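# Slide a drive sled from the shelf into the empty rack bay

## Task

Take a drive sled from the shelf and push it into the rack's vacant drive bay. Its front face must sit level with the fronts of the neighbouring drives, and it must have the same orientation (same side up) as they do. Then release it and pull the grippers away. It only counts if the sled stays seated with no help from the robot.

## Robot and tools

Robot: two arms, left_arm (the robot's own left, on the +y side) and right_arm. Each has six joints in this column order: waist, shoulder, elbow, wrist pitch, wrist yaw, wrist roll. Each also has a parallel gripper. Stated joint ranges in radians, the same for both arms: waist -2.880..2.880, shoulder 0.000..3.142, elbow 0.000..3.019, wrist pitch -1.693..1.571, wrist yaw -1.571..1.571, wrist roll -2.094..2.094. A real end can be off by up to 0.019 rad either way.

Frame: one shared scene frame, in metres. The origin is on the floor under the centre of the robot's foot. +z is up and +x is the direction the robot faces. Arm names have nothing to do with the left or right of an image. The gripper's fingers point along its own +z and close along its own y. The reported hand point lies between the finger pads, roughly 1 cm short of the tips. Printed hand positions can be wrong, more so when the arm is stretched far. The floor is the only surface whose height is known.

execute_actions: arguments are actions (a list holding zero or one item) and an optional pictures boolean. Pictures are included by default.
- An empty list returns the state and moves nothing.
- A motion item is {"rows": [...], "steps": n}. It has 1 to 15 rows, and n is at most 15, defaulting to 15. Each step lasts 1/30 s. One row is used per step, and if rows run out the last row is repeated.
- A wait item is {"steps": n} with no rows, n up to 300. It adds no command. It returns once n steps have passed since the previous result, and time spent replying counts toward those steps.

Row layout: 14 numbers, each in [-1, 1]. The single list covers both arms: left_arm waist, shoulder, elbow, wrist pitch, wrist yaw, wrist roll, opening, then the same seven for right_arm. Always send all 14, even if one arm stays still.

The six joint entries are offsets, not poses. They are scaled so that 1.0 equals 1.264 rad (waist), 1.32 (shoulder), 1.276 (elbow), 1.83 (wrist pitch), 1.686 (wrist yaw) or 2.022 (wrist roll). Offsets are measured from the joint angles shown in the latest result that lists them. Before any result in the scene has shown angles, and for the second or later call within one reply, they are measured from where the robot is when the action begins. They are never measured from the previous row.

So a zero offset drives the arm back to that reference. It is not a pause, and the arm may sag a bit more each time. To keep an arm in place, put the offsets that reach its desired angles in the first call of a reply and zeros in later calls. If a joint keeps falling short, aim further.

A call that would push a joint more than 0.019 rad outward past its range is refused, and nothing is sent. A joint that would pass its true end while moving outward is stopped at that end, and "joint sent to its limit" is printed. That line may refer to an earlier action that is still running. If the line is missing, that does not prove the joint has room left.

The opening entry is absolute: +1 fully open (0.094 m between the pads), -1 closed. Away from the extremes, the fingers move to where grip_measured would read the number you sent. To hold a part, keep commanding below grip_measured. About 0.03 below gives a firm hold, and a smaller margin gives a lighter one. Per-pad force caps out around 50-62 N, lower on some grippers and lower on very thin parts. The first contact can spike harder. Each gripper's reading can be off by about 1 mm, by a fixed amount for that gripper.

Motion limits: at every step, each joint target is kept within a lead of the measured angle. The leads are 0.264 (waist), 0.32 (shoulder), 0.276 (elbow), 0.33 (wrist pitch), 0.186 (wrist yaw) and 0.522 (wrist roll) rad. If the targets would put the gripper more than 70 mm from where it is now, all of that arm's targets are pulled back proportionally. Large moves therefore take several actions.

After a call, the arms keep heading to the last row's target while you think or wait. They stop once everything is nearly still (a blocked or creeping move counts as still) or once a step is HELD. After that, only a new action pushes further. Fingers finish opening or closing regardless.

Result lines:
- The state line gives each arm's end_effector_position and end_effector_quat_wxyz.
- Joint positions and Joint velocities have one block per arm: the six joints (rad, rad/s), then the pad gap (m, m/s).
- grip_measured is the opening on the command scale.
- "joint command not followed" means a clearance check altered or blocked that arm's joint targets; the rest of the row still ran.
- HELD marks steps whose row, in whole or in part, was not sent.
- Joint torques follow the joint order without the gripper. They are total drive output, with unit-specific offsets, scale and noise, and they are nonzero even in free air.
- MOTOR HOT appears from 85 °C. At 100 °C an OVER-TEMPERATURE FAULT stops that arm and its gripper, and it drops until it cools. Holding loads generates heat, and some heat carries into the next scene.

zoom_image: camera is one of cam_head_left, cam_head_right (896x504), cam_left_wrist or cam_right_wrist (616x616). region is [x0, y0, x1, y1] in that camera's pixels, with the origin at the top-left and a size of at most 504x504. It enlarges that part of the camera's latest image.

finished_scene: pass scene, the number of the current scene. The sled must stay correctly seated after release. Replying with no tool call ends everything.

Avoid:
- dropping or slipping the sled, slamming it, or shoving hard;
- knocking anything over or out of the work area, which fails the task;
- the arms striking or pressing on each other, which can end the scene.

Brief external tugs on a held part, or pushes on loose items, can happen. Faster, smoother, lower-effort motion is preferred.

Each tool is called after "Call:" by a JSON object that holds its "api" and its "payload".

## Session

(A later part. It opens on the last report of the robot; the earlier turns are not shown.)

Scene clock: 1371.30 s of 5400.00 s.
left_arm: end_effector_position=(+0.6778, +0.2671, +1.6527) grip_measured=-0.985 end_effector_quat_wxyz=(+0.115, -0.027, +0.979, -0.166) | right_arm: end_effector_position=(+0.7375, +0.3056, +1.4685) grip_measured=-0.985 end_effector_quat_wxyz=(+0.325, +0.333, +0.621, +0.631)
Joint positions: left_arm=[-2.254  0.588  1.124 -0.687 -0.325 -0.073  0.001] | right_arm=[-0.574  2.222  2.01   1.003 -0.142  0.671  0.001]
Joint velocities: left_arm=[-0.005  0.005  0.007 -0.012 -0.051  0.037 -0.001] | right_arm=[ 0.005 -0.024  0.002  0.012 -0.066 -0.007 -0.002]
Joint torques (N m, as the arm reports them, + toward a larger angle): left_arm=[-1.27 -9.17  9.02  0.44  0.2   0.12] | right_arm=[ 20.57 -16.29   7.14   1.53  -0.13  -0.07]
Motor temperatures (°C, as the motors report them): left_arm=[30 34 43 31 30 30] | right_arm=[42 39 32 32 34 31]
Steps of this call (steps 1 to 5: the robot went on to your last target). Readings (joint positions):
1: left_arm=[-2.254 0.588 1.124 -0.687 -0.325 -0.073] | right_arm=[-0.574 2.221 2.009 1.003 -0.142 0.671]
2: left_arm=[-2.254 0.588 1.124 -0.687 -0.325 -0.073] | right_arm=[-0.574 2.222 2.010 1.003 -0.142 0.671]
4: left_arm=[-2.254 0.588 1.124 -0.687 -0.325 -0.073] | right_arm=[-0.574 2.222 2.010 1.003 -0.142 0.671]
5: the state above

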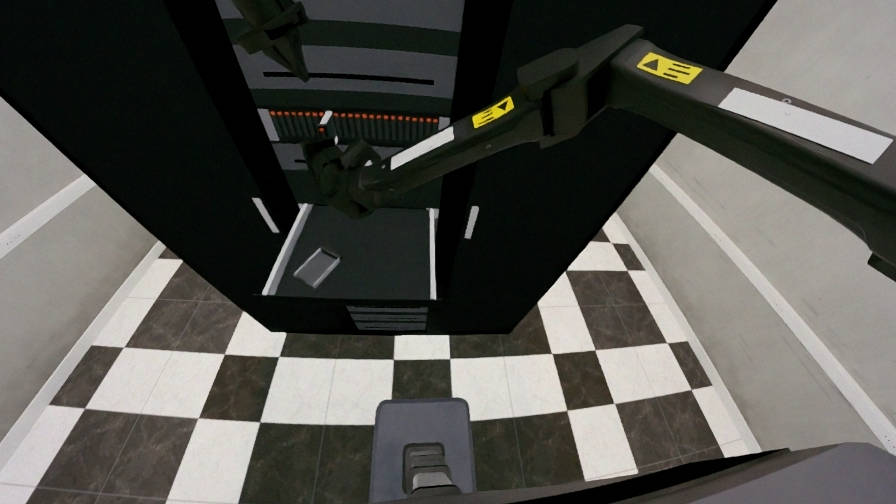

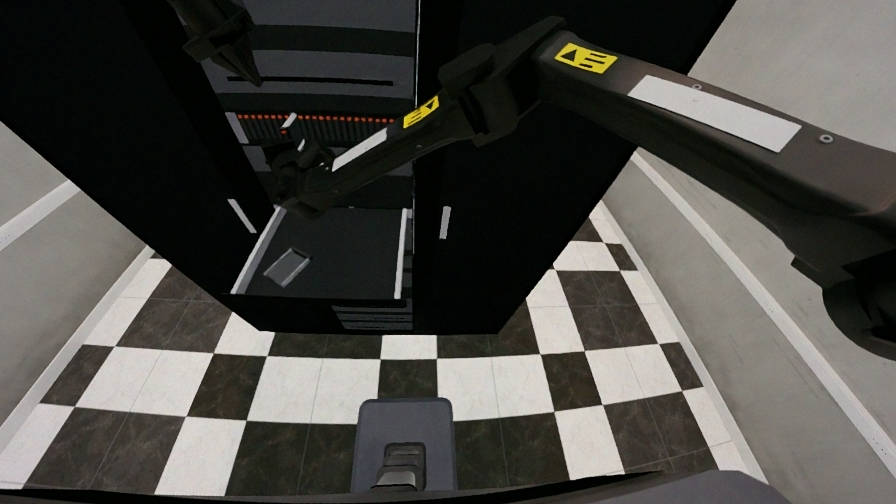

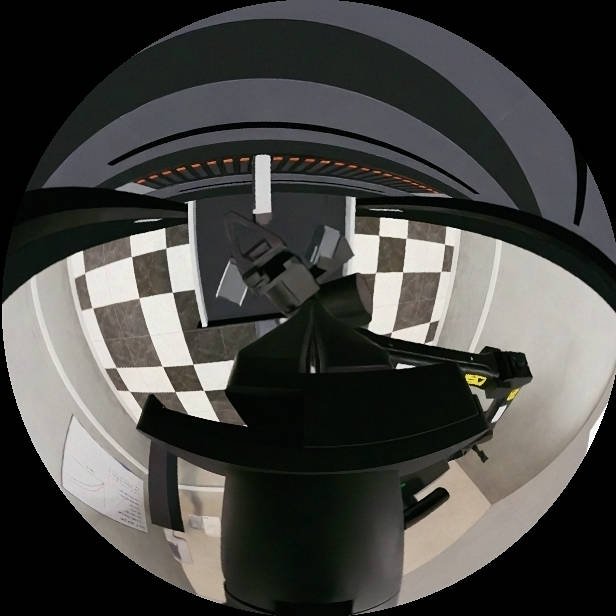

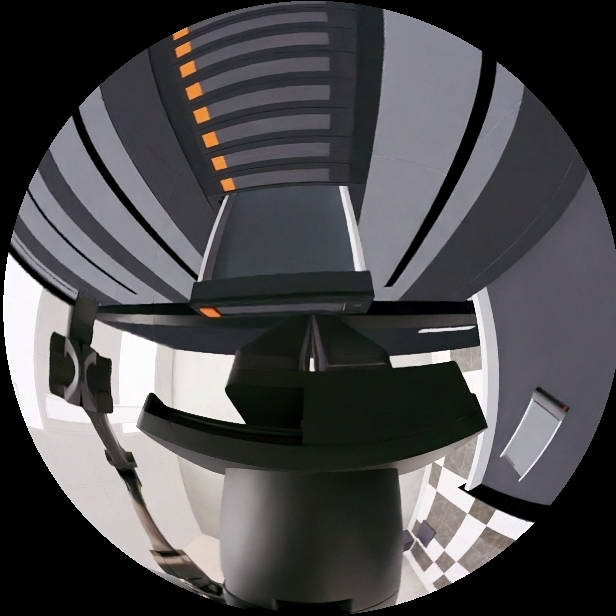

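Call:
{"api": "execute_actions", "payload": {"actions": [{"rows": [[0,0,0.014,0,0,0,-1, 0,0,-0.004,0.004,0,0,-1],[0,0,0.014,0,0,0,-1, 0,0,-0.0080,0.009,-0.001,0,-1],[0,0,0.014,0,0,0,-1, 0,0,-0.0140,0.0150,-0.002,0,-1],[0,0,0.014,0,0,0,-1, 0,0,-0.0218,0.0229,-0.0033,0,-1],[0,0,0.014,0,0,0,-1, 0,0,-0.0310,0.0344,-0.0046,0,-1],[0,0,0.014,0,0,0,-1, 0,0,-0.0411,0.0491,-0.0059,0,-1],[0,0,0.014,0,0,0,-1, 0,0,-0.0515,0.0658,-0.0072,0,-1],[0,0,0.014,0,0,0,-1, 0,0,-0.0617,0.0839,-0.0086,0,-1],[0,0,0.014,0,0,0,-1, 0,0,-0.0713,0.1026,-0.0099,0,-1],[0,0,0.014,0,0,0,-1, 0,0,-0.0797,0.1207,-0.0112,0,-1],[0,0,0.014,0,0,0,-1, 0,0,-0.0862,0.1375,-0.0125,0,-1],[0,0,0.014,0,0,0,-1, 0,0,-0.0905,0.1522,-0.0139,0,-1],[0,0,0.014,0,0,0,-1, 0,0,-0.0925,0.1637,-0.0152,0,-1],[0,0,0.014,0,0,0,-1, 0,0,-0.0930,0.1712,-0.0152,0,-1],[0,0,0.014,0,0,0,-1, 0,0,-0.0930,0.1740,-0.0152,0,-1]], "steps": 15}], "pictures": false}}

Call:
{"api": "execute_actions", "payload": {"actions": [{"steps": 12}]}}

Scene clock: 1469.27 s of 5400.00 s.
left_arm: end_effector_position=(+0.6778, +0.2671, +1.6527) grip_measured=-0.985 end_effector_quat_wxyz=(+0.115, -0.027, +0.979, -0.166) | right_arm: end_effector_position=(+0.7062, +0.2773, +1.4849) grip_measured=-0.985 end_effector_quat_wxyz=(+0.381, +0.339, +0.572, +0.642)
Joint positions: left_arm=[-2.254  0.588  1.124 -0.687 -0.325 -0.073  0.001] | right_arm=[-0.574  2.222  1.891  1.272 -0.165  0.671  0.001]
Joint velocities: left_arm=[ 0.005 -0.015 -0.002 -0.002  0.081  0.022 -0.   ] | right_arm=[-0.005  0.005 -0.032  0.462 -0.007 -0.007 -0.   ]
Joint torques (N m, as the arm reports them, + toward a larger angle): left_arm=[-1.28 -9.19  9.02  0.44  0.2   0.13] | right_arm=[ 20.12 -13.43   2.33   1.83  -0.62  -0.09]
Motor temperatures (°C, as the motors report them): left_arm=[30 34 43 31 30 30] | right_arm=[43 40 34 32 34 31]
Steps of this call (steps 1 to 15: the robot went on to your last target; steps 16 to 90: nothing new was sent; then 94.47 s passed at rest; steps 91 to 105: all 15 steps of this action). Readings (joint positions):
91: left_arm=[-2.254 0.588 1.124 -0.687 -0.325 -0.073] | right_arm=[-0.574 2.222 2.007 1.003 -0.144 0.671]
92: left_arm=[-2.254 0.588 1.124 -0.687 -0.325 -0.073] | right_arm=[-0.574 2.222 2.005 1.003 -0.144 0.671]
94: left_arm=[-2.254 0.588 1.124 -0.687 -0.325 -0.073] | right_arm=[-0.574 2.222 1.999 1.009 -0.144 0.671]
98: left_arm=[-2.254 0.588 1.124 -0.687 -0.325 -0.073] | right_arm=[-0.574 2.222 1.960 1.082 -0.152 0.671]
105: the state above

Scene clock: 1469.67 s of 5400.00 s.
left_arm: end_effector_position=(+0.6778, +0.2671, +1.6527) grip_measured=-0.985 end_effector_quat_wxyz=(+0.115, -0.027, +0.979, -0.166) | right_arm: end_effector_position=(+0.7083, +0.2723, +1.4893) grip_measured=-0.985 end_effector_quat_wxyz=(+0.392, +0.341, +0.563, +0.643)
Joint positions: left_arm=[-2.254  0.588  1.124 -0.687 -0.325 -0.073  0.001] | right_arm=[-0.574  2.221  1.891  1.3   -0.166  0.671  0.001]
Joint velocities: left_arm=[-0.015 -0.034 -0.007 -0.007  0.007 -0.022 -0.   ] | right_arm=[ 0.015  0.005  0.012 -0.017 -0.051  0.037 -0.001]
Joint torques (N m, as the arm reports them, + toward a larger angle): left_arm=[-1.27 -9.16  9.02  0.45  0.21  0.13] | right_arm=[ 19.75 -13.45   2.16   2.13  -0.61  -0.08]
Motor temperatures (°C, as the motors report them): left_arm=[30 34 43 31 30 30] | right_arm=[43 40 34 32 34 31]
Steps of this call (steps 1 to 12: the robot went on to your last target). Readings (joint positions):
1: left_arm=[-2.254 0.588 1.124 -0.687 -0.325 -0.073] | right_arm=[-0.574 2.222 1.891 1.284 -0.166 0.671]
2: left_arm=[-2.254 0.588 1.124 -0.687 -0.325 -0.073] | right_arm=[-0.574 2.222 1.891 1.292 -0.166 0.671]
4: left_arm=[-2.254 0.588 1.124 -0.687 -0.325 -0.073] | right_arm=[-0.574 2.221 1.891 1.300 -0.166 0.671]
8: left_arm=[-2.254 0.588 1.124 -0.687 -0.325 -0.073] | right_arm=[-0.574 2.221 1.891 1.300 -0.166 0.671]
12: the state above

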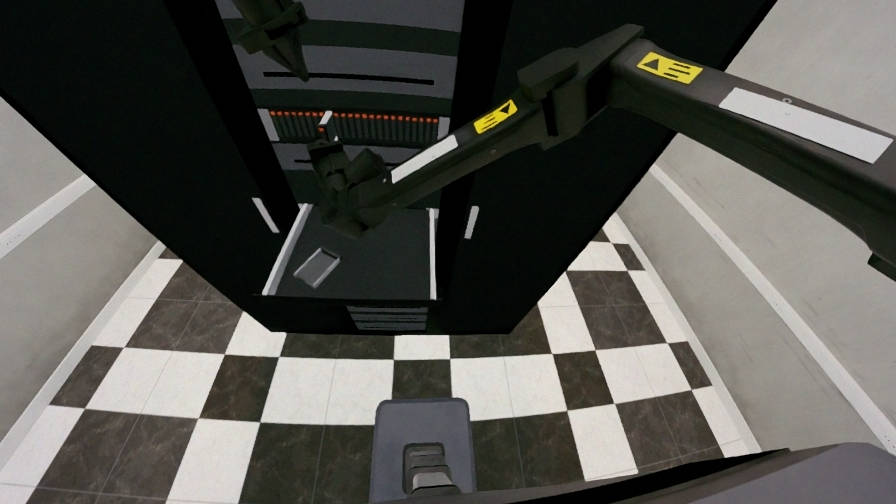

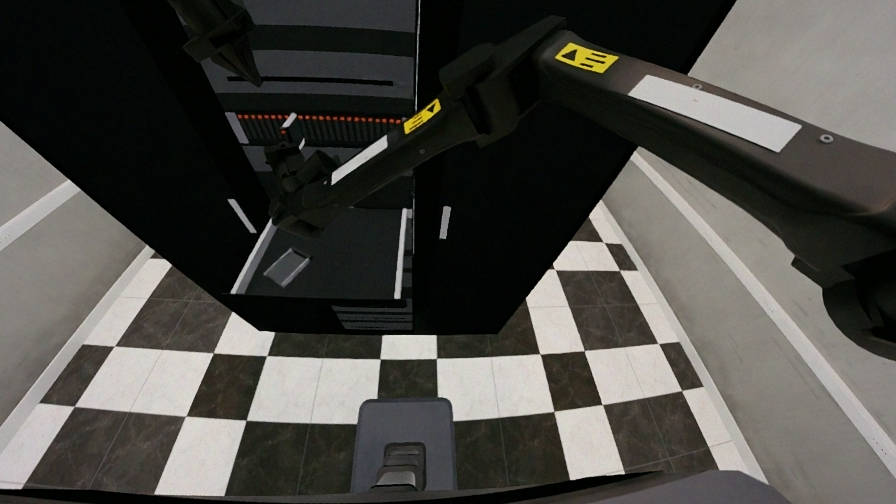

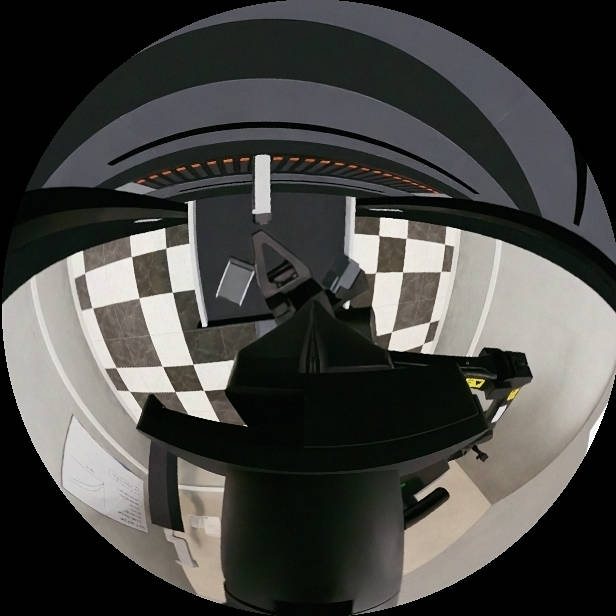

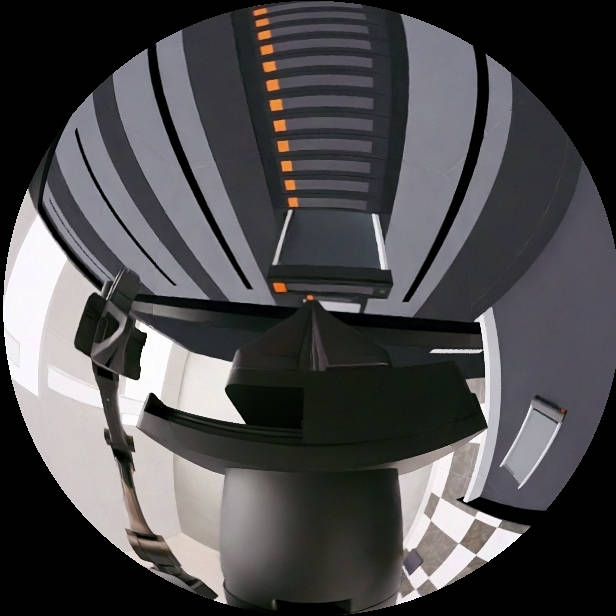

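Call:
{"api": "zoom_image", "payload": {"camera": "cam_left_wrist", "region": [235, 200, 291, 256]}}

Call:
{"api": "zoom_image", "payload": {"camera": "cam_left_wrist", "region": [233, 140, 289, 196]}}

Call:
{"api": "zoom_image", "payload": {"camera": "cam_right_wrist", "region": [260, 250, 330, 320]}}

Call:
{"api": "zoom_image", "payload": {"camera": "cam_right_wrist", "region": [330, 250, 400, 320]}}

Call:
{"api": "zoom_image", "payload": {"camera": "cam_right_wrist", "region": [262, 180, 402, 300]}}

Region (235, 200, 291, 256) of cam_left_wrist's 616x616 image, scaled by 9.000, with more detail than that image has.

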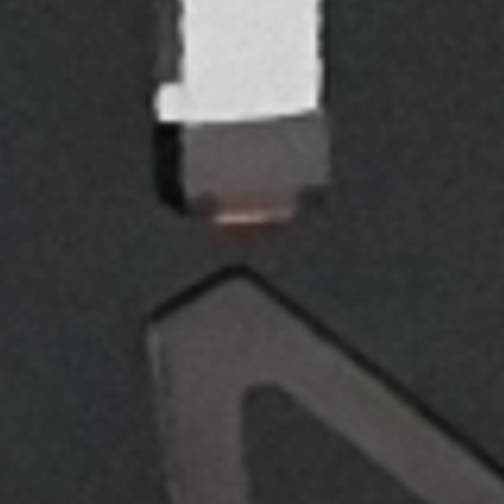

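Region (233, 140, 289, 196) of cam_left_wrist's 616x616 image, scaled by 9.000, with more detail than that image has.

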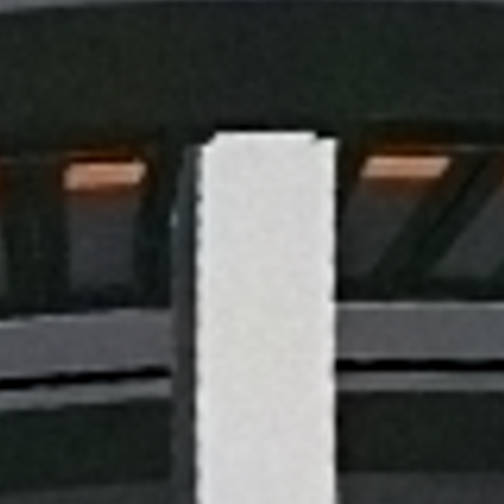

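Region (260, 250, 330, 320) of cam_right_wrist's 616x616 image, scaled by 7.200, with more detail than that image has.

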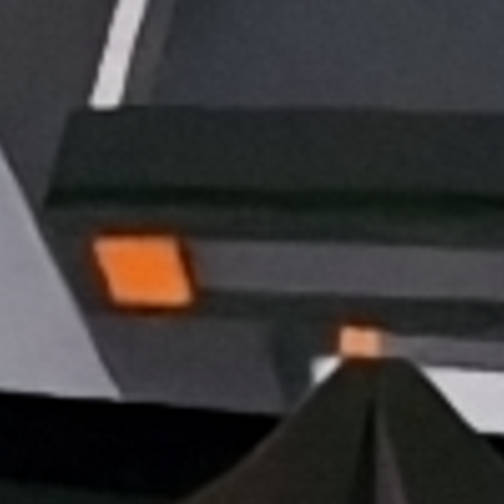

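Region (330, 250, 400, 320) of cam_right_wrist's 616x616 image, scaled by 7.200, with more detail than that image has.

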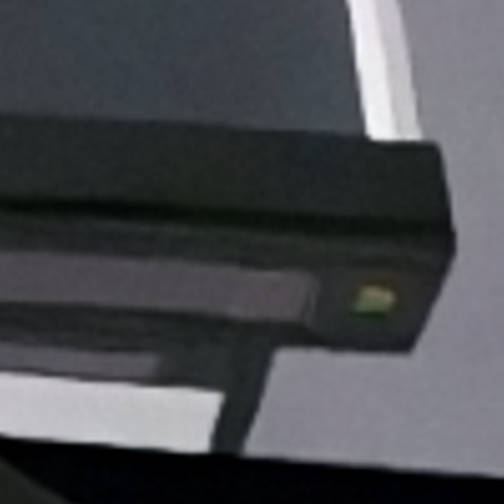

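Region (262, 180, 402, 300) of cam_right_wrist's 616x616 image, scaled by 3.600, with more detail than that image has; it fills the top 432 rows of this view, and the rest is white.

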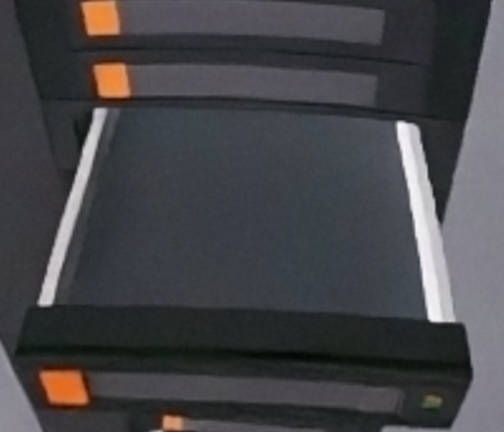

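Call:
{"api": "execute_actions", "payload": {"actions": [{"rows": [[0,0,0.014,0,0,0,-1, 0,0,0.0143,-0.0096,0,0,-1],[0,0,0.014,0,0,0,-1, 0,0,0.0162,-0.0103,0,0,-1],[0,0,0.014,0,0,0,-1, 0,-0.001,0.0186,-0.0113,0,0,-1],[0,0,0.014,0,0,0,-1, 0,-0.001,0.0211,-0.0125,0,0,-1],[0,0,0.014,0,0,0,-1, 0,-0.002,0.0237,-0.0137,0,0,-1],[0,0,0.014,0,0,0,-1, 0,-0.003,0.0261,-0.0150,0,0,-1],[0,0,0.014,0,0,0,-1, 0,-0.004,0.0293,-0.0162,0,0,-1],[0,0,0.014,0,0,0,-1, 0,-0.005,0.0331,-0.0174,-0.001,0,-1],[0,0,0.014,0,0,0,-1, 0,-0.005,0.0369,-0.0192,-0.0018,0,-1],[0,0,0.014,0,0,0,-1, 0,-0.006,0.0406,-0.0211,-0.0030,0,-1],[0,0,0.014,0,0,0,-1, 0,-0.006,0.0441,-0.0234,-0.0043,0,-1],[0,0,0.014,0,0,0,-1, 0,-0.006,0.0470,-0.0256,-0.0057,0,-1],[0,0,0.014,0,0,0,-1, 0,-0.006,0.0498,-0.0279,-0.0070,0,-1],[0,0,0.014,0,0,0,-1, 0,-0.006,0.0527,-0.0299,-0.0084,0,-1],[0,0,0.014,0,0,0,-1, 0,-0.006,0.0554,-0.0322,-0.0097,0,-1]], "steps": 15}], "pictures": false}}

Call:
{"api": "execute_actions", "payload": {"actions": [{"rows": [[0,0,0.014,0,0,0,-1, 0,-0.006,0.0257,-0.0143,-0.0044,0,-1],[0,0,0.014,0,0,0,-1, 0,-0.006,0.0286,-0.0158,-0.0044,0,-1],[0,0,0.014,0,0,0,-1, 0,-0.006,0.0317,-0.0176,-0.0035,0,-1],[0,0,0.014,0,0,0,-1, 0,-0.006,0.0347,-0.0193,-0.0027,0,-1],[0,0,0.014,0,0,0,-1, 0,-0.006,0.0378,-0.0210,-0.0027,0,-1],[0,0,0.014,0,0,0,-1, 0,-0.006,0.0408,-0.0227,-0.0027,0,-1],[0,0,0.014,0,0,0,-1, 0,-0.006,0.0434,-0.0243,-0.0027,0,-1],[0,0,0.014,0,0,0,-1, 0,-0.006,0.0456,-0.0257,-0.0027,0,-1],[0,0,0.014,0,0,0,-1, 0,-0.006,0.0473,-0.0269,-0.0027,0,-1],[0,0,0.014,0,0,0,-1, 0,-0.006,0.0484,-0.0278,-0.0027,0,-1],[0,0,0.014,0,0,0,-1, 0,-0.006,0.0488,-0.0284,-0.0027,0,-1],[0,0,0.014,0,0,0,-1, 0,-0.006,0.0488,-0.0285,-0.0027,0,-1]], "steps": 15}], "pictures": false}}

Call:
{"api": "execute_actions", "payload": {"actions": [{"steps": 4}]}}

Scene clock: 1590.17 s of 5400.00 s.
left_arm: end_effector_position=(+0.6778, +0.2671, +1.6527) grip_measured=-0.985 end_effector_quat_wxyz=(+0.115, -0.027, +0.979, -0.166) | right_arm: end_effector_position=(+0.7242, +0.2743, +1.4949) grip_measured=-0.985 end_effector_quat_wxyz=(+0.394, +0.338, +0.559, +0.647)
Joint positions: left_arm=[-2.254  0.588  1.124 -0.687 -0.325 -0.073  0.001] | right_arm=[-0.574  2.221  1.935  1.264 -0.177  0.671  0.001]
Joint velocities: left_arm=[-0.005 -0.005 -0.007  0.002 -0.007  0.037 -0.   ] | right_arm=[-0.015  0.005  0.115 -0.1   -0.11  -0.007  0.002]
Joint torques (N m, as the arm reports them, + toward a larger angle): left_arm=[-1.29 -9.16  9.02  0.45  0.21  0.13] | right_arm=[ 20.07 -15.22   4.18   0.59  -0.62  -0.08]
Motor temperatures (°C, as the motors report them): left_arm=[30 34 43 31 30 30] | right_arm=[43 40 32 32 34 31]
Steps of this call (steps 1 to 30: the robot went on to your last target; steps 31 to 90: nothing new was sent; then 117.00 s passed at rest; steps 91 to 105: all 15 steps of this action). Readings (joint positions):
91: left_arm=[-2.254 0.588 1.124 -0.687 -0.325 -0.073] | right_arm=[-0.574 2.221 1.891 1.300 -0.166 0.671]
92: left_arm=[-2.254 0.588 1.124 -0.687 -0.325 -0.073] | right_arm=[-0.574 2.221 1.891 1.300 -0.166 0.671]
94: left_arm=[-2.254 0.588 1.124 -0.687 -0.325 -0.073] | right_arm=[-0.574 2.221 1.894 1.297 -0.166 0.671]
98: left_arm=[-2.254 0.588 1.124 -0.687 -0.325 -0.073] | right_arm=[-0.574 2.221 1.908 1.289 -0.166 0.671]
105: the state above

Scene clock: 1590.67 s of 5400.00 s.
left_arm: end_effector_position=(+0.6778, +0.2671, +1.6527) grip_measured=-0.985 end_effector_quat_wxyz=(+0.115, -0.027, +0.979, -0.166) | right_arm: end_effector_position=(+0.7404, +0.2751, +1.5000) grip_measured=-0.985 end_effector_quat_wxyz=(+0.397, +0.336, +0.556, +0.648)
Joint positions: left_arm=[-2.254  0.588  1.124 -0.687 -0.325 -0.073  0.001] | right_arm=[-0.574  2.221  1.978  1.228 -0.182  0.671  0.001]
Joint velocities: left_arm=[ 0.015 -0.024 -0.017  0.002 -0.022  0.095  0.   ] | right_arm=[-0.015  0.005 -0.002 -0.007  0.007 -0.007 -0.   ]
Joint torques (N m, as the arm reports them, + toward a larger angle): left_arm=[-1.29 -9.2   9.02  0.45  0.2   0.13] | right_arm=[ 20.27 -14.4    4.3    0.58  -0.53  -0.08]
Motor temperatures (°C, as the motors report them): left_arm=[30 34 43 31 30 30] | right_arm=[43 40 32 32 34 31]
Steps of this call (steps 1 to 15: all 15 steps of this action). Readings (joint positions):
1: left_arm=[-2.254 0.588 1.124 -0.687 -0.325 -0.073] | right_arm=[-0.574 2.221 1.939 1.261 -0.180 0.671]
2: left_arm=[-2.254 0.588 1.124 -0.687 -0.325 -0.073] | right_arm=[-0.574 2.221 1.943 1.257 -0.181 0.671]
4: left_arm=[-2.254 0.588 1.124 -0.687 -0.325 -0.073] | right_arm=[-0.574 2.221 1.952 1.250 -0.182 0.671]
8: left_arm=[-2.254 0.588 1.124 -0.687 -0.325 -0.073] | right_arm=[-0.574 2.221 1.967 1.238 -0.182 0.671]
15: the state above

Scene clock: 1590.80 s of 5400.00 s.
left_arm: end_effector_position=(+0.6778, +0.2671, +1.6527) grip_measured=-0.985 end_effector_quat_wxyz=(+0.115, -0.027, +0.979, -0.166) | right_arm: end_effector_position=(+0.7403, +0.2752, +1.5000) grip_measured=-0.985 end_effector_quat_wxyz=(+0.396, +0.336, +0.556, +0.648)
Joint positions: left_arm=[-2.254  0.588  1.124 -0.687 -0.325 -0.073  0.001] | right_arm=[-0.574  2.221  1.978  1.228 -0.182  0.671  0.001]
Joint velocities: left_arm=[-0.024  0.005 -0.002  0.002 -0.007  0.022  0.   ] | right_arm=[-0.015 -0.005 -0.002 -0.002  0.007 -0.051  0.001]
Joint torques (N m, as the arm reports them, + toward a larger angle): left_arm=[-1.28 -9.15  9.02  0.45  0.2   0.13] | right_arm=[ 19.63 -15.37   4.26   0.75  -0.52  -0.08]
Motor temperatures (°C, as the motors report them): left_arm=[30 34 43 31 30 30] | right_arm=[43 40 32 32 34 31]
Steps of this call (steps 1 to 4: the robot went on to your last target). Readings (joint positions):
1: left_arm=[-2.254 0.588 1.124 -0.687 -0.325 -0.073] | right_arm=[-0.574 2.221 1.978 1.228 -0.182 0.671]
2: left_arm=[-2.254 0.588 1.124 -0.687 -0.325 -0.073] | right_arm=[-0.574 2.221 1.978 1.228 -0.182 0.671]
4: the state above

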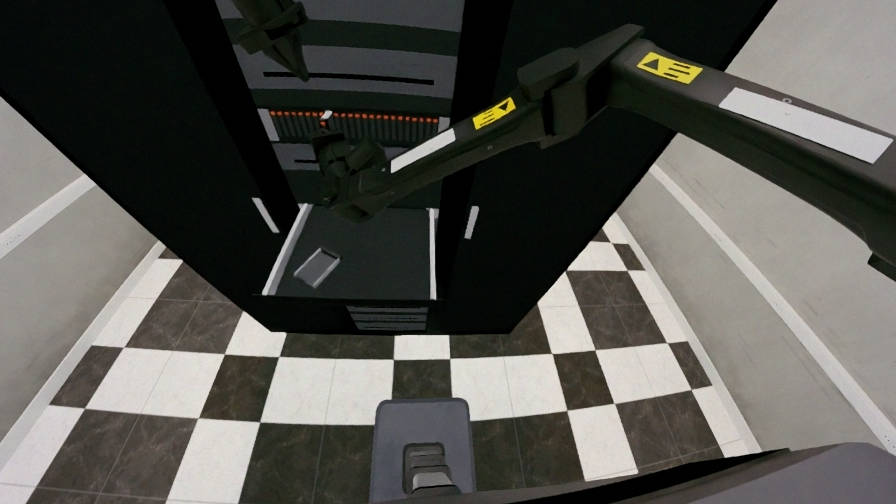

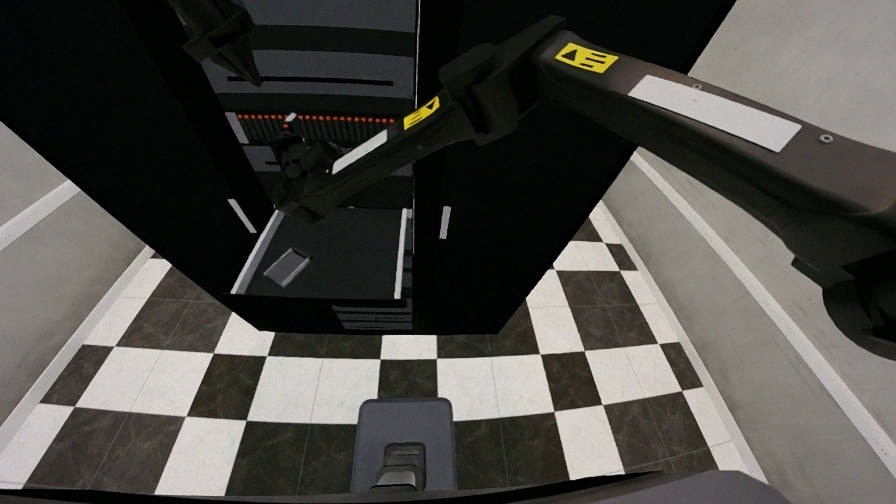

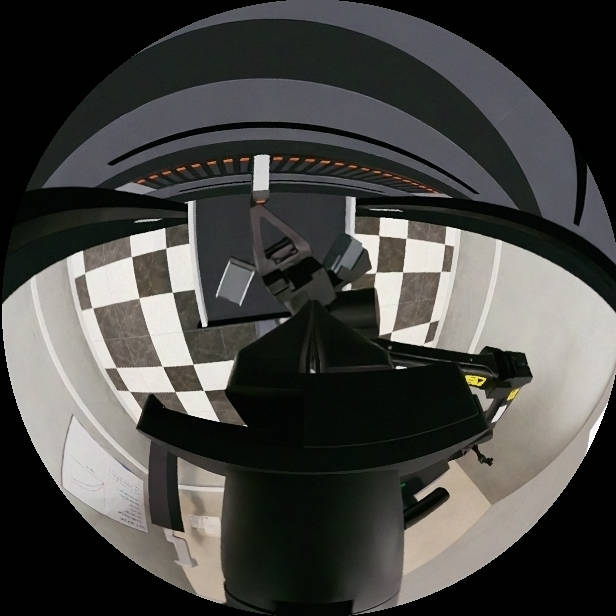

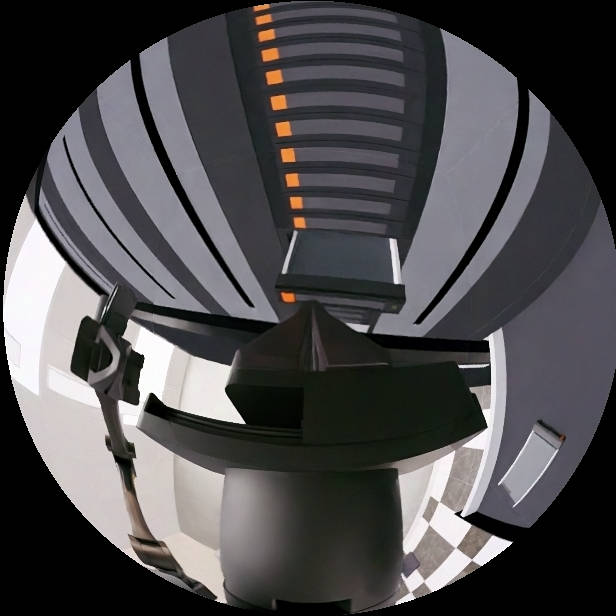

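Worked smoothly. Checking alignment.

Call:
{"api": "zoom_image", "payload": {"camera": "cam_left_wrist", "region": [226, 145, 298, 217]}}

Call:
{"api": "zoom_image", "payload": {"camera": "cam_right_wrist", "region": [270, 260, 340, 330]}}

Call:
{"api": "zoom_image", "payload": {"camera": "cam_right_wrist", "region": [270, 200, 410, 324]}}

Region (226, 145, 298, 217) of cam_left_wrist's 616x616 image, scaled by 7.000, with more detail than that image has.

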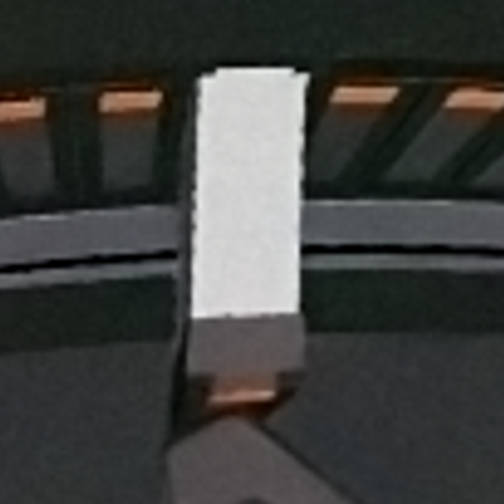

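Region (270, 260, 340, 330) of cam_right_wrist's 616x616 image, scaled by 7.200, with more detail than that image has.

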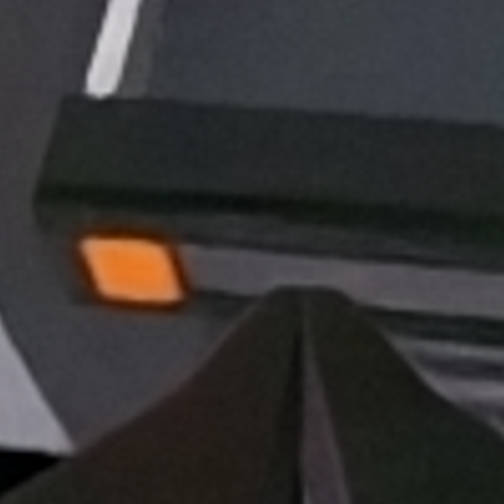

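Region (270, 200, 410, 324) of cam_right_wrist's 616x616 image, scaled by 3.600, with more detail than that image has; it fills the top 446 rows of this view, and the rest is white.

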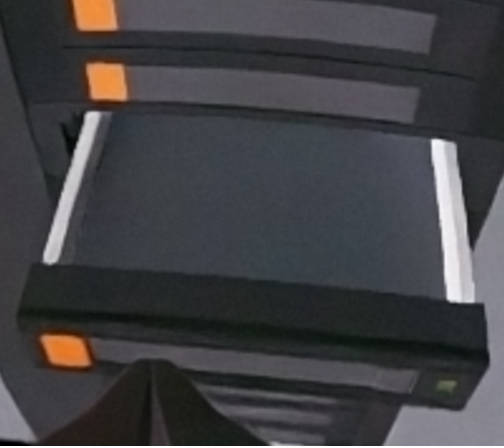

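Call:
{"api": "execute_actions", "payload": {"actions": [{"rows": [[0,0,0.014,0,0,0,-1, 0,-0.005,0.0179,-0.0082,0.0012,0,-1],[0,0,0.014,0,0,0,-1, 0,-0.005,0.0198,-0.0096,0.0021,0,-1],[0,0,0.014,0,0,0,-1, 0,-0.005,0.0225,-0.0113,0.0028,0,-1],[0,0,0.014,0,0,0,-1, 0,-0.005,0.0259,-0.0135,0.0034,0,-1],[0,0,0.014,0,0,0,-1, 0,-0.005,0.0299,-0.0161,0.0042,0,-1],[0,0,0.014,0,0,0,-1, 0,-0.005,0.0340,-0.0189,0.0050,0,-1],[0,0,0.014,0,0,0,-1, 0,-0.005,0.0382,-0.0220,0.0060,0,-1],[0,0,0.014,0,0,0,-1, 0,-0.005,0.0425,-0.0251,0.0071,0,-1],[0,0,0.014,0,0,0,-1, 0,-0.005,0.0468,-0.0283,0.0081,0,-1],[0,0,0.014,0,0,0,-1, 0,-0.005,0.0510,-0.0314,0.0091,0,-1],[0,0,0.014,0,0,0,-1, 0,-0.005,0.0553,-0.0346,0.0101,0,-1],[0,0,0.014,0,0,0,-1, 0,-0.005,0.0596,-0.0379,0.0112,0,-1],[0,0,0.014,0,0,0,-1, 0,-0.005,0.0638,-0.0411,0.0122,0,-1],[0,0,0.014,0,0,0,-1, 0,-0.005,0.0681,-0.0444,0.0132,0,-1],[0,0,0.014,0,0,0,-1, 0,-0.005,0.0725,-0.0479,0.0143,0,-1]], "steps": 15}], "pictures": false}}

Call:
{"api": "execute_actions", "payload": {"actions": [{"rows": [[0,0,0.014,0,0,0,-1, 0,-0.005,0.0305,-0.0184,0.0047,0,-1],[0,0,0.014,0,0,0,-1, 0,-0.005,0.0349,-0.0221,0.0061,0,-1],[0,0,0.014,0,0,0,-1, 0,-0.005,0.0391,-0.0257,0.0075,0,-1],[0,0,0.014,0,0,0,-1, 0,-0.005,0.0431,-0.0292,0.0089,0,-1],[0,0,0.014,0,0,0,-1, 0,-0.005,0.0469,-0.0327,0.0102,0,-1],[0,0,0.014,0,0,0,-1, 0,-0.005,0.0501,-0.0357,0.0114,0,-1],[0,0,0.014,0,0,0,-1, 0,-0.005,0.0530,-0.0385,0.0126,0,-1],[0,0,0.014,0,0,0,-1, 0,-0.005,0.0554,-0.0409,0.0135,0,-1],[0,0,0.014,0,0,0,-1, 0,-0.005,0.0576,-0.0430,0.0144,0,-1],[0,0,0.014,0,0,0,-1, 0,-0.005,0.0596,-0.0448,0.0151,0,-1],[0,0,0.014,0,0,0,-1, 0,-0.005,0.0614,-0.0464,0.0158,0,-1],[0,0,0.014,0,0,0,-1, 0,-0.005,0.0629,-0.0480,0.0164,0,-1],[0,0,0.014,0,0,0,-1, 0,-0.005,0.0643,-0.0492,0.0169,0,-1],[0,0,0.014,0,0,0,-1, 0,-0.005,0.0658,-0.0505,0.0173,0,-1],[0,0,0.014,0,0,0,-1, 0,-0.005,0.0672,-0.0518,0.0178,0,-1]], "steps": 15}], "pictures": false}}

Call:
{"api": "execute_actions", "payload": {"actions": [{"rows": [[0,0,0.014,0,0,0,-1, 0,-0.005,0.0195,-0.011,0.003,0,-1],[0,0,0.014,0,0,0,-1, 0,-0.005,0.0210,-0.012,0.0033,0,-1],[0,0,0.014,0,0,0,-1, 0,-0.006,0.0225,-0.012,0.0036,0,-1],[0,0,0.014,0,0,0,-1, 0,-0.006,0.0240,-0.011,0.0039,0,-1],[0,0,0.014,0,0,0,-1, 0,-0.006,0.0256,-0.009,0.0042,0,-1],[0,0,0.014,0,0,0,-1, 0,-0.007,0.0272,-0.007,0.0045,0,-1],[0,0,0.014,0,0,0,-1, 0,-0.007,0.0288,-0.006,0.0048,0,-1],[0,0,0.014,0,0,0,-1, 0,-0.008,0.0305,-0.005,0.005,0,-1],[0,0,0.014,0,0,0,-1, 0,-0.009,0.0322,-0.004,0.0052,0,-1],[0,0,0.014,0,0,0,-1, 0,-0.010,0.0339,-0.003,0.0054,0,-1],[0,0,0.014,0,0,0,-1, 0,-0.011,0.0356,-0.002,0.0056,0,-1],[0,0,0.014,0,0,0,-1, 0,-0.012,0.0373,-0.002,0.0058,0,-1],[0,0,0.014,0,0,0,-1, 0,-0.013,0.0390,-0.002,0.006,0,-1],[0,0,0.014,0,0,0,-1, 0,-0.014,0.0405,-0.002,0.006,0,-1]], "steps": 15}], "pictures": false}}

Call:
{"api": "execute_actions", "payload": {"actions": [{"steps": 4}]}}

Scene clock: 1667.43 s of 5400.00 s.
left_arm: end_effector_position=(+0.6778, +0.2671, +1.6527) grip_measured=-0.985 end_effector_quat_wxyz=(+0.115, -0.027, +0.979, -0.166) | right_arm: end_effector_position=(+0.7648, +0.2747, +1.5033) grip_measured=-0.985 end_effector_quat_wxyz=(+0.398, +0.344, +0.558, +0.642)
Joint positions: left_arm=[-2.254  0.588  1.124 -0.687 -0.325 -0.073  0.001] | right_arm=[-0.574  2.221  2.04   1.168 -0.162  0.671  0.001]
Joint velocities: left_arm=[-0.005 -0.015  0.007  0.007 -0.066  0.037  0.   ] | right_arm=[ 0.005  0.005  0.139 -0.198  0.022  0.022 -0.   ]
Joint torques (N m, as the arm reports them, + toward a larger angle): left_arm=[-1.27 -9.17  9.03  0.45  0.2   0.13] | right_arm=[ 20.27 -15.08   4.78   0.82  -0.37  -0.08]
Motor temperatures (°C, as the motors report them): left_arm=[30 34 43 31 30 30] | right_arm=[43 40 33 32 34 31]
Steps of this call (steps 1 to 15: the robot went on to your last target; steps 16 to 90: nothing new was sent; then 73.13 s passed at rest; steps 91 to 105: all 15 steps of this action). Readings (joint positions):
91: left_arm=[-2.254 0.588 1.124 -0.687 -0.325 -0.073] | right_arm=[-0.574 2.221 1.978 1.228 -0.182 0.671]
92: left_arm=[-2.254 0.588 1.124 -0.687 -0.325 -0.073] | right_arm=[-0.574 2.221 1.978 1.228 -0.182 0.671]
94: left_arm=[-2.254 0.588 1.124 -0.687 -0.325 -0.073] | right_arm=[-0.574 2.221 1.981 1.224 -0.181 0.671]
98: left_arm=[-2.254 0.588 1.124 -0.687 -0.325 -0.073] | right_arm=[-0.574 2.221 1.999 1.207 -0.174 0.671]
105: the state above

Scene clock: 1667.93 s of 5400.00 s.
left_arm: end_effector_position=(+0.6778, +0.2671, +1.6527) grip_measured=-0.985 end_effector_quat_wxyz=(+0.115, -0.027, +0.979, -0.166) | right_arm: end_effector_position=(+0.7874, +0.2753, +1.5042) grip_measured=-0.985 end_effector_quat_wxyz=(+0.394, +0.351, +0.566, +0.634)
Joint positions: left_arm=[-2.254  0.588  1.124 -0.687 -0.325 -0.073  0.001] | right_arm=[-0.574  2.221  2.1    1.094 -0.138  0.671  0.001]
Joint velocities: left_arm=[ 0.005  0.005 -0.007  0.012 -0.007 -0.066 -0.   ] | right_arm=[-0.015 -0.005  0.037 -0.085 -0.022  0.037  0.   ]
Joint torques (N m, as the arm reports them, + toward a larger angle): left_arm=[-1.26 -9.15  9.02  0.44  0.2   0.13] | right_arm=[ 20.6  -15.63   5.23   0.71  -0.34  -0.06]
Motor temperatures (°C, as the motors report them): left_arm=[30 34 43 31 30 30] | right_arm=[43 40 33 32 34 31]
Steps of this call (steps 1 to 15: all 15 steps of this action). Readings (joint positions):
1: left_arm=[-2.254 0.588 1.124 -0.687 -0.325 -0.073] | right_arm=[-0.574 2.221 2.045 1.161 -0.160 0.671]
2: left_arm=[-2.254 0.588 1.124 -0.687 -0.325 -0.073] | right_arm=[-0.574 2.221 2.051 1.155 -0.158 0.671]
4: left_arm=[-2.254 0.588 1.124 -0.687 -0.325 -0.073] | right_arm=[-0.574 2.221 2.062 1.142 -0.153 0.671]
8: left_arm=[-2.254 0.588 1.124 -0.687 -0.325 -0.073] | right_arm=[-0.574 2.221 2.083 1.118 -0.145 0.671]
15: the state above

Scene clock: 1668.43 s of 5400.00 s.
left_arm: end_effector_position=(+0.6778, +0.2671, +1.6527) grip_measured=-0.985 end_effector_quat_wxyz=(+0.115, -0.027, +0.979, -0.166) | right_arm: end_effector_position=(+0.7937, +0.2729, +1.5068) grip_measured=-0.985 end_effector_quat_wxyz=(+0.398, +0.354, +0.563, +0.632)
Joint positions: left_arm=[-2.254  0.588  1.124 -0.687 -0.325 -0.073  0.001] | right_arm=[-0.574  2.221  2.114  1.09  -0.133  0.671  0.001]
Joint velocities: left_arm=[-0.015 -0.015 -0.012 -0.002  0.022  0.007 -0.   ] | right_arm=[-0.015 -0.005 -0.012 -0.007 -0.037  0.007 -0.001]
Joint torques (N m, as the arm reports them, + toward a larger angle): left_arm=[-1.28 -9.17  9.02  0.44  0.2   0.13] | right_arm=[ 20.31 -17.21   6.45   1.24  -0.32  -0.07]
Motor temperatures (°C, as the motors report them): left_arm=[30 34 43 31 30 30] | right_arm=[43 40 33 32 34 31]
Steps of this call (steps 1 to 15: all 15 steps of this action). Readings (joint positions):
1: left_arm=[-2.254 0.588 1.124 -0.687 -0.325 -0.073] | right_arm=[-0.574 2.221 2.101 1.092 -0.137 0.671]
2: left_arm=[-2.254 0.588 1.124 -0.687 -0.325 -0.073] | right_arm=[-0.574 2.221 2.102 1.091 -0.137 0.671]
4: left_arm=[-2.254 0.588 1.124 -0.687 -0.325 -0.073] | right_arm=[-0.574 2.221 2.104 1.090 -0.136 0.671]
8: left_arm=[-2.254 0.588 1.124 -0.687 -0.325 -0.073] | right_arm=[-0.574 2.221 2.110 1.090 -0.133 0.671]
15: the state above

Scene clock: 1668.57 s of 5400.00 s.
left_arm: end_effector_position=(+0.6778, +0.2671, +1.6527) grip_measured=-0.985 end_effector_quat_wxyz=(+0.115, -0.027, +0.979, -0.166) | right_arm: end_effector_position=(+0.7937, +0.2729, +1.5068) grip_measured=-0.985 end_effector_quat_wxyz=(+0.398, +0.354, +0.563, +0.632)
Joint positions: left_arm=[-2.254  0.588  1.124 -0.687 -0.325 -0.073  0.001] | right_arm=[-0.574  2.221  2.114  1.09  -0.133  0.671  0.001]
Joint velocities: left_arm=[-0.005 -0.015 -0.007 -0.002 -0.051 -0.095 -0.001] | right_arm=[-0.015  0.015  0.002  0.002 -0.037 -0.007  0.   ]
Joint torques (N m, as the arm reports them, + toward a larger angle): left_arm=[-1.29 -9.17  9.03  0.45  0.2   0.13] | right_arm=[ 20.65 -16.51   6.52   1.33  -0.32  -0.07]
Motor temperatures (°C, as the motors report them): left_arm=[30 34 43 31 30 30] | right_arm=[43 40 33 32 34 31]
Steps of this call (steps 1 to 4: the robot went on to your last target). Readings (joint positions):
1: left_arm=[-2.254 0.588 1.124 -0.687 -0.325 -0.073] | right_arm=[-0.574 2.221 2.114 1.090 -0.133 0.671]
2: left_arm=[-2.254 0.588 1.124 -0.687 -0.325 -0.073] | right_arm=[-0.574 2.221 2.114 1.090 -0.133 0.671]
4: the state above

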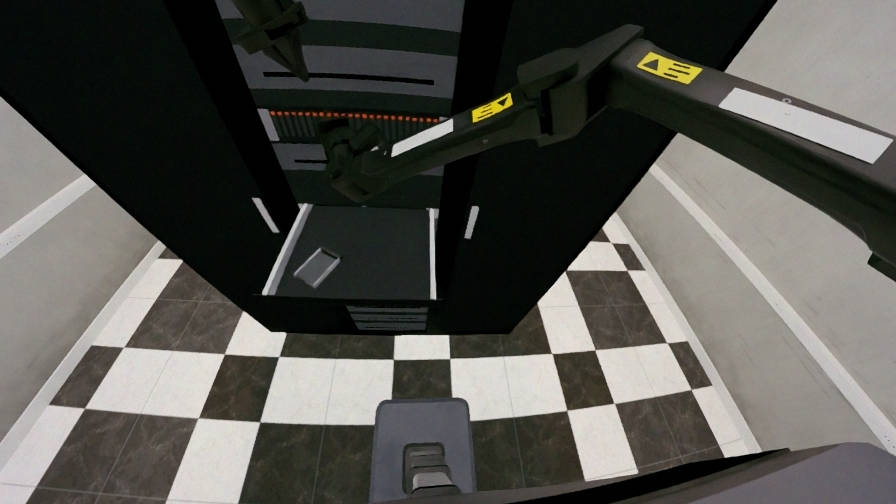

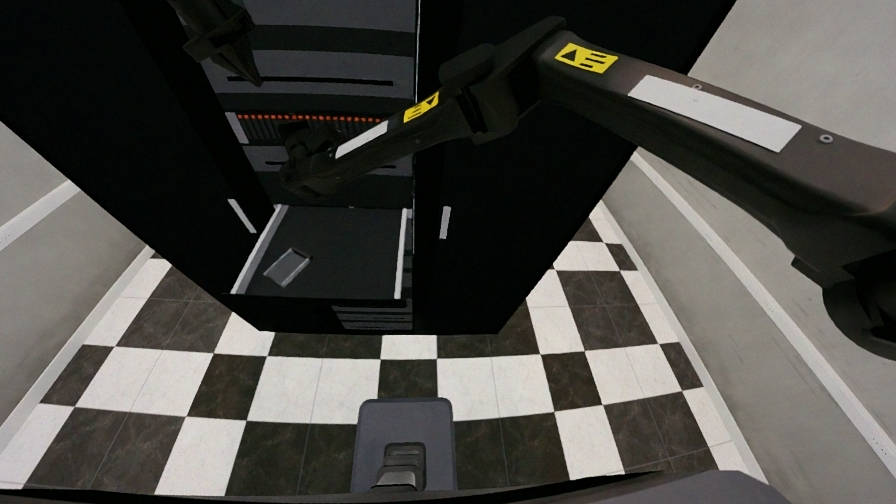

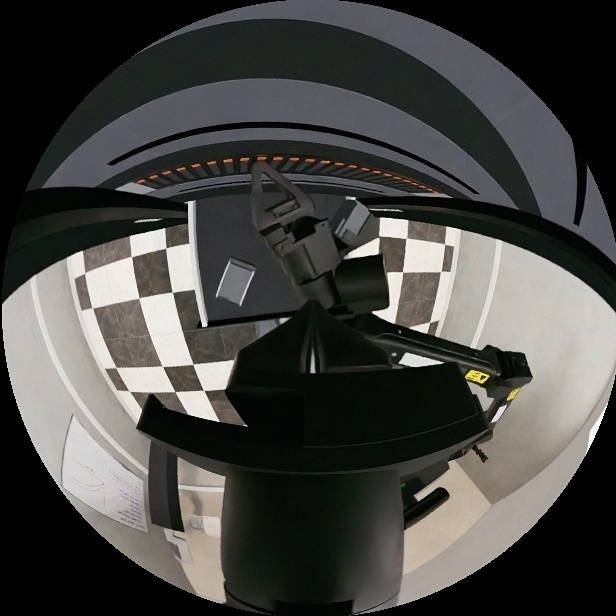

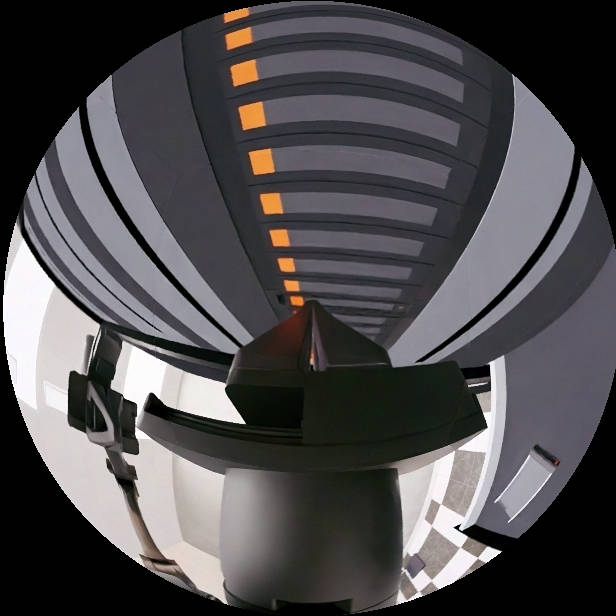

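Call:
{"api": "zoom_image", "payload": {"camera": "cam_left_wrist", "region": [233, 140, 289, 196]}}

Call:
{"api": "zoom_image", "payload": {"camera": "cam_right_wrist", "region": [265, 255, 335, 325]}}

Call:
{"api": "zoom_image", "payload": {"camera": "cam_right_wrist", "region": [350, 265, 430, 345]}}

Region (233, 140, 289, 196) of cam_left_wrist's 616x616 image, scaled by 9.000, with more detail than that image has.

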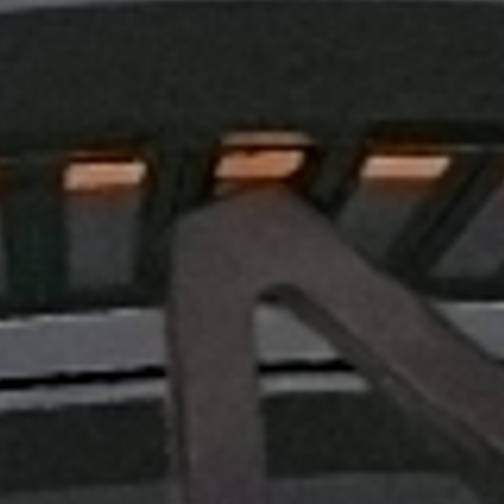

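Region (265, 255, 335, 325) of cam_right_wrist's 616x616 image, scaled by 7.200, with more detail than that image has.

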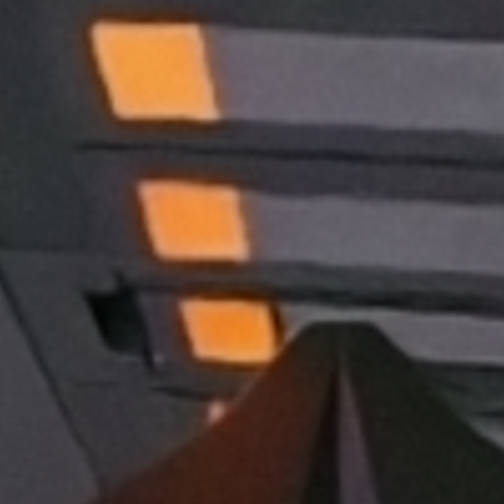

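Region (350, 265, 430, 345) of cam_right_wrist's 616x616 image, scaled by 6.300, with more detail than that image has.

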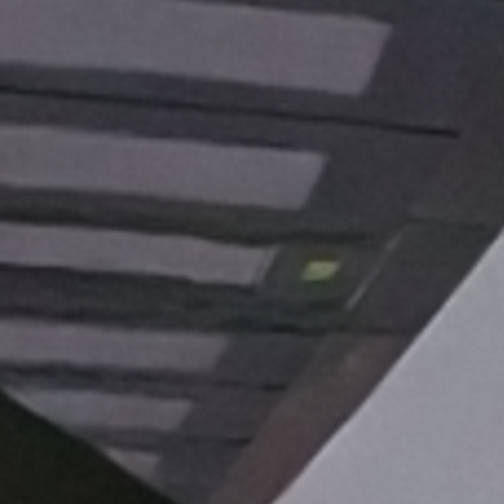

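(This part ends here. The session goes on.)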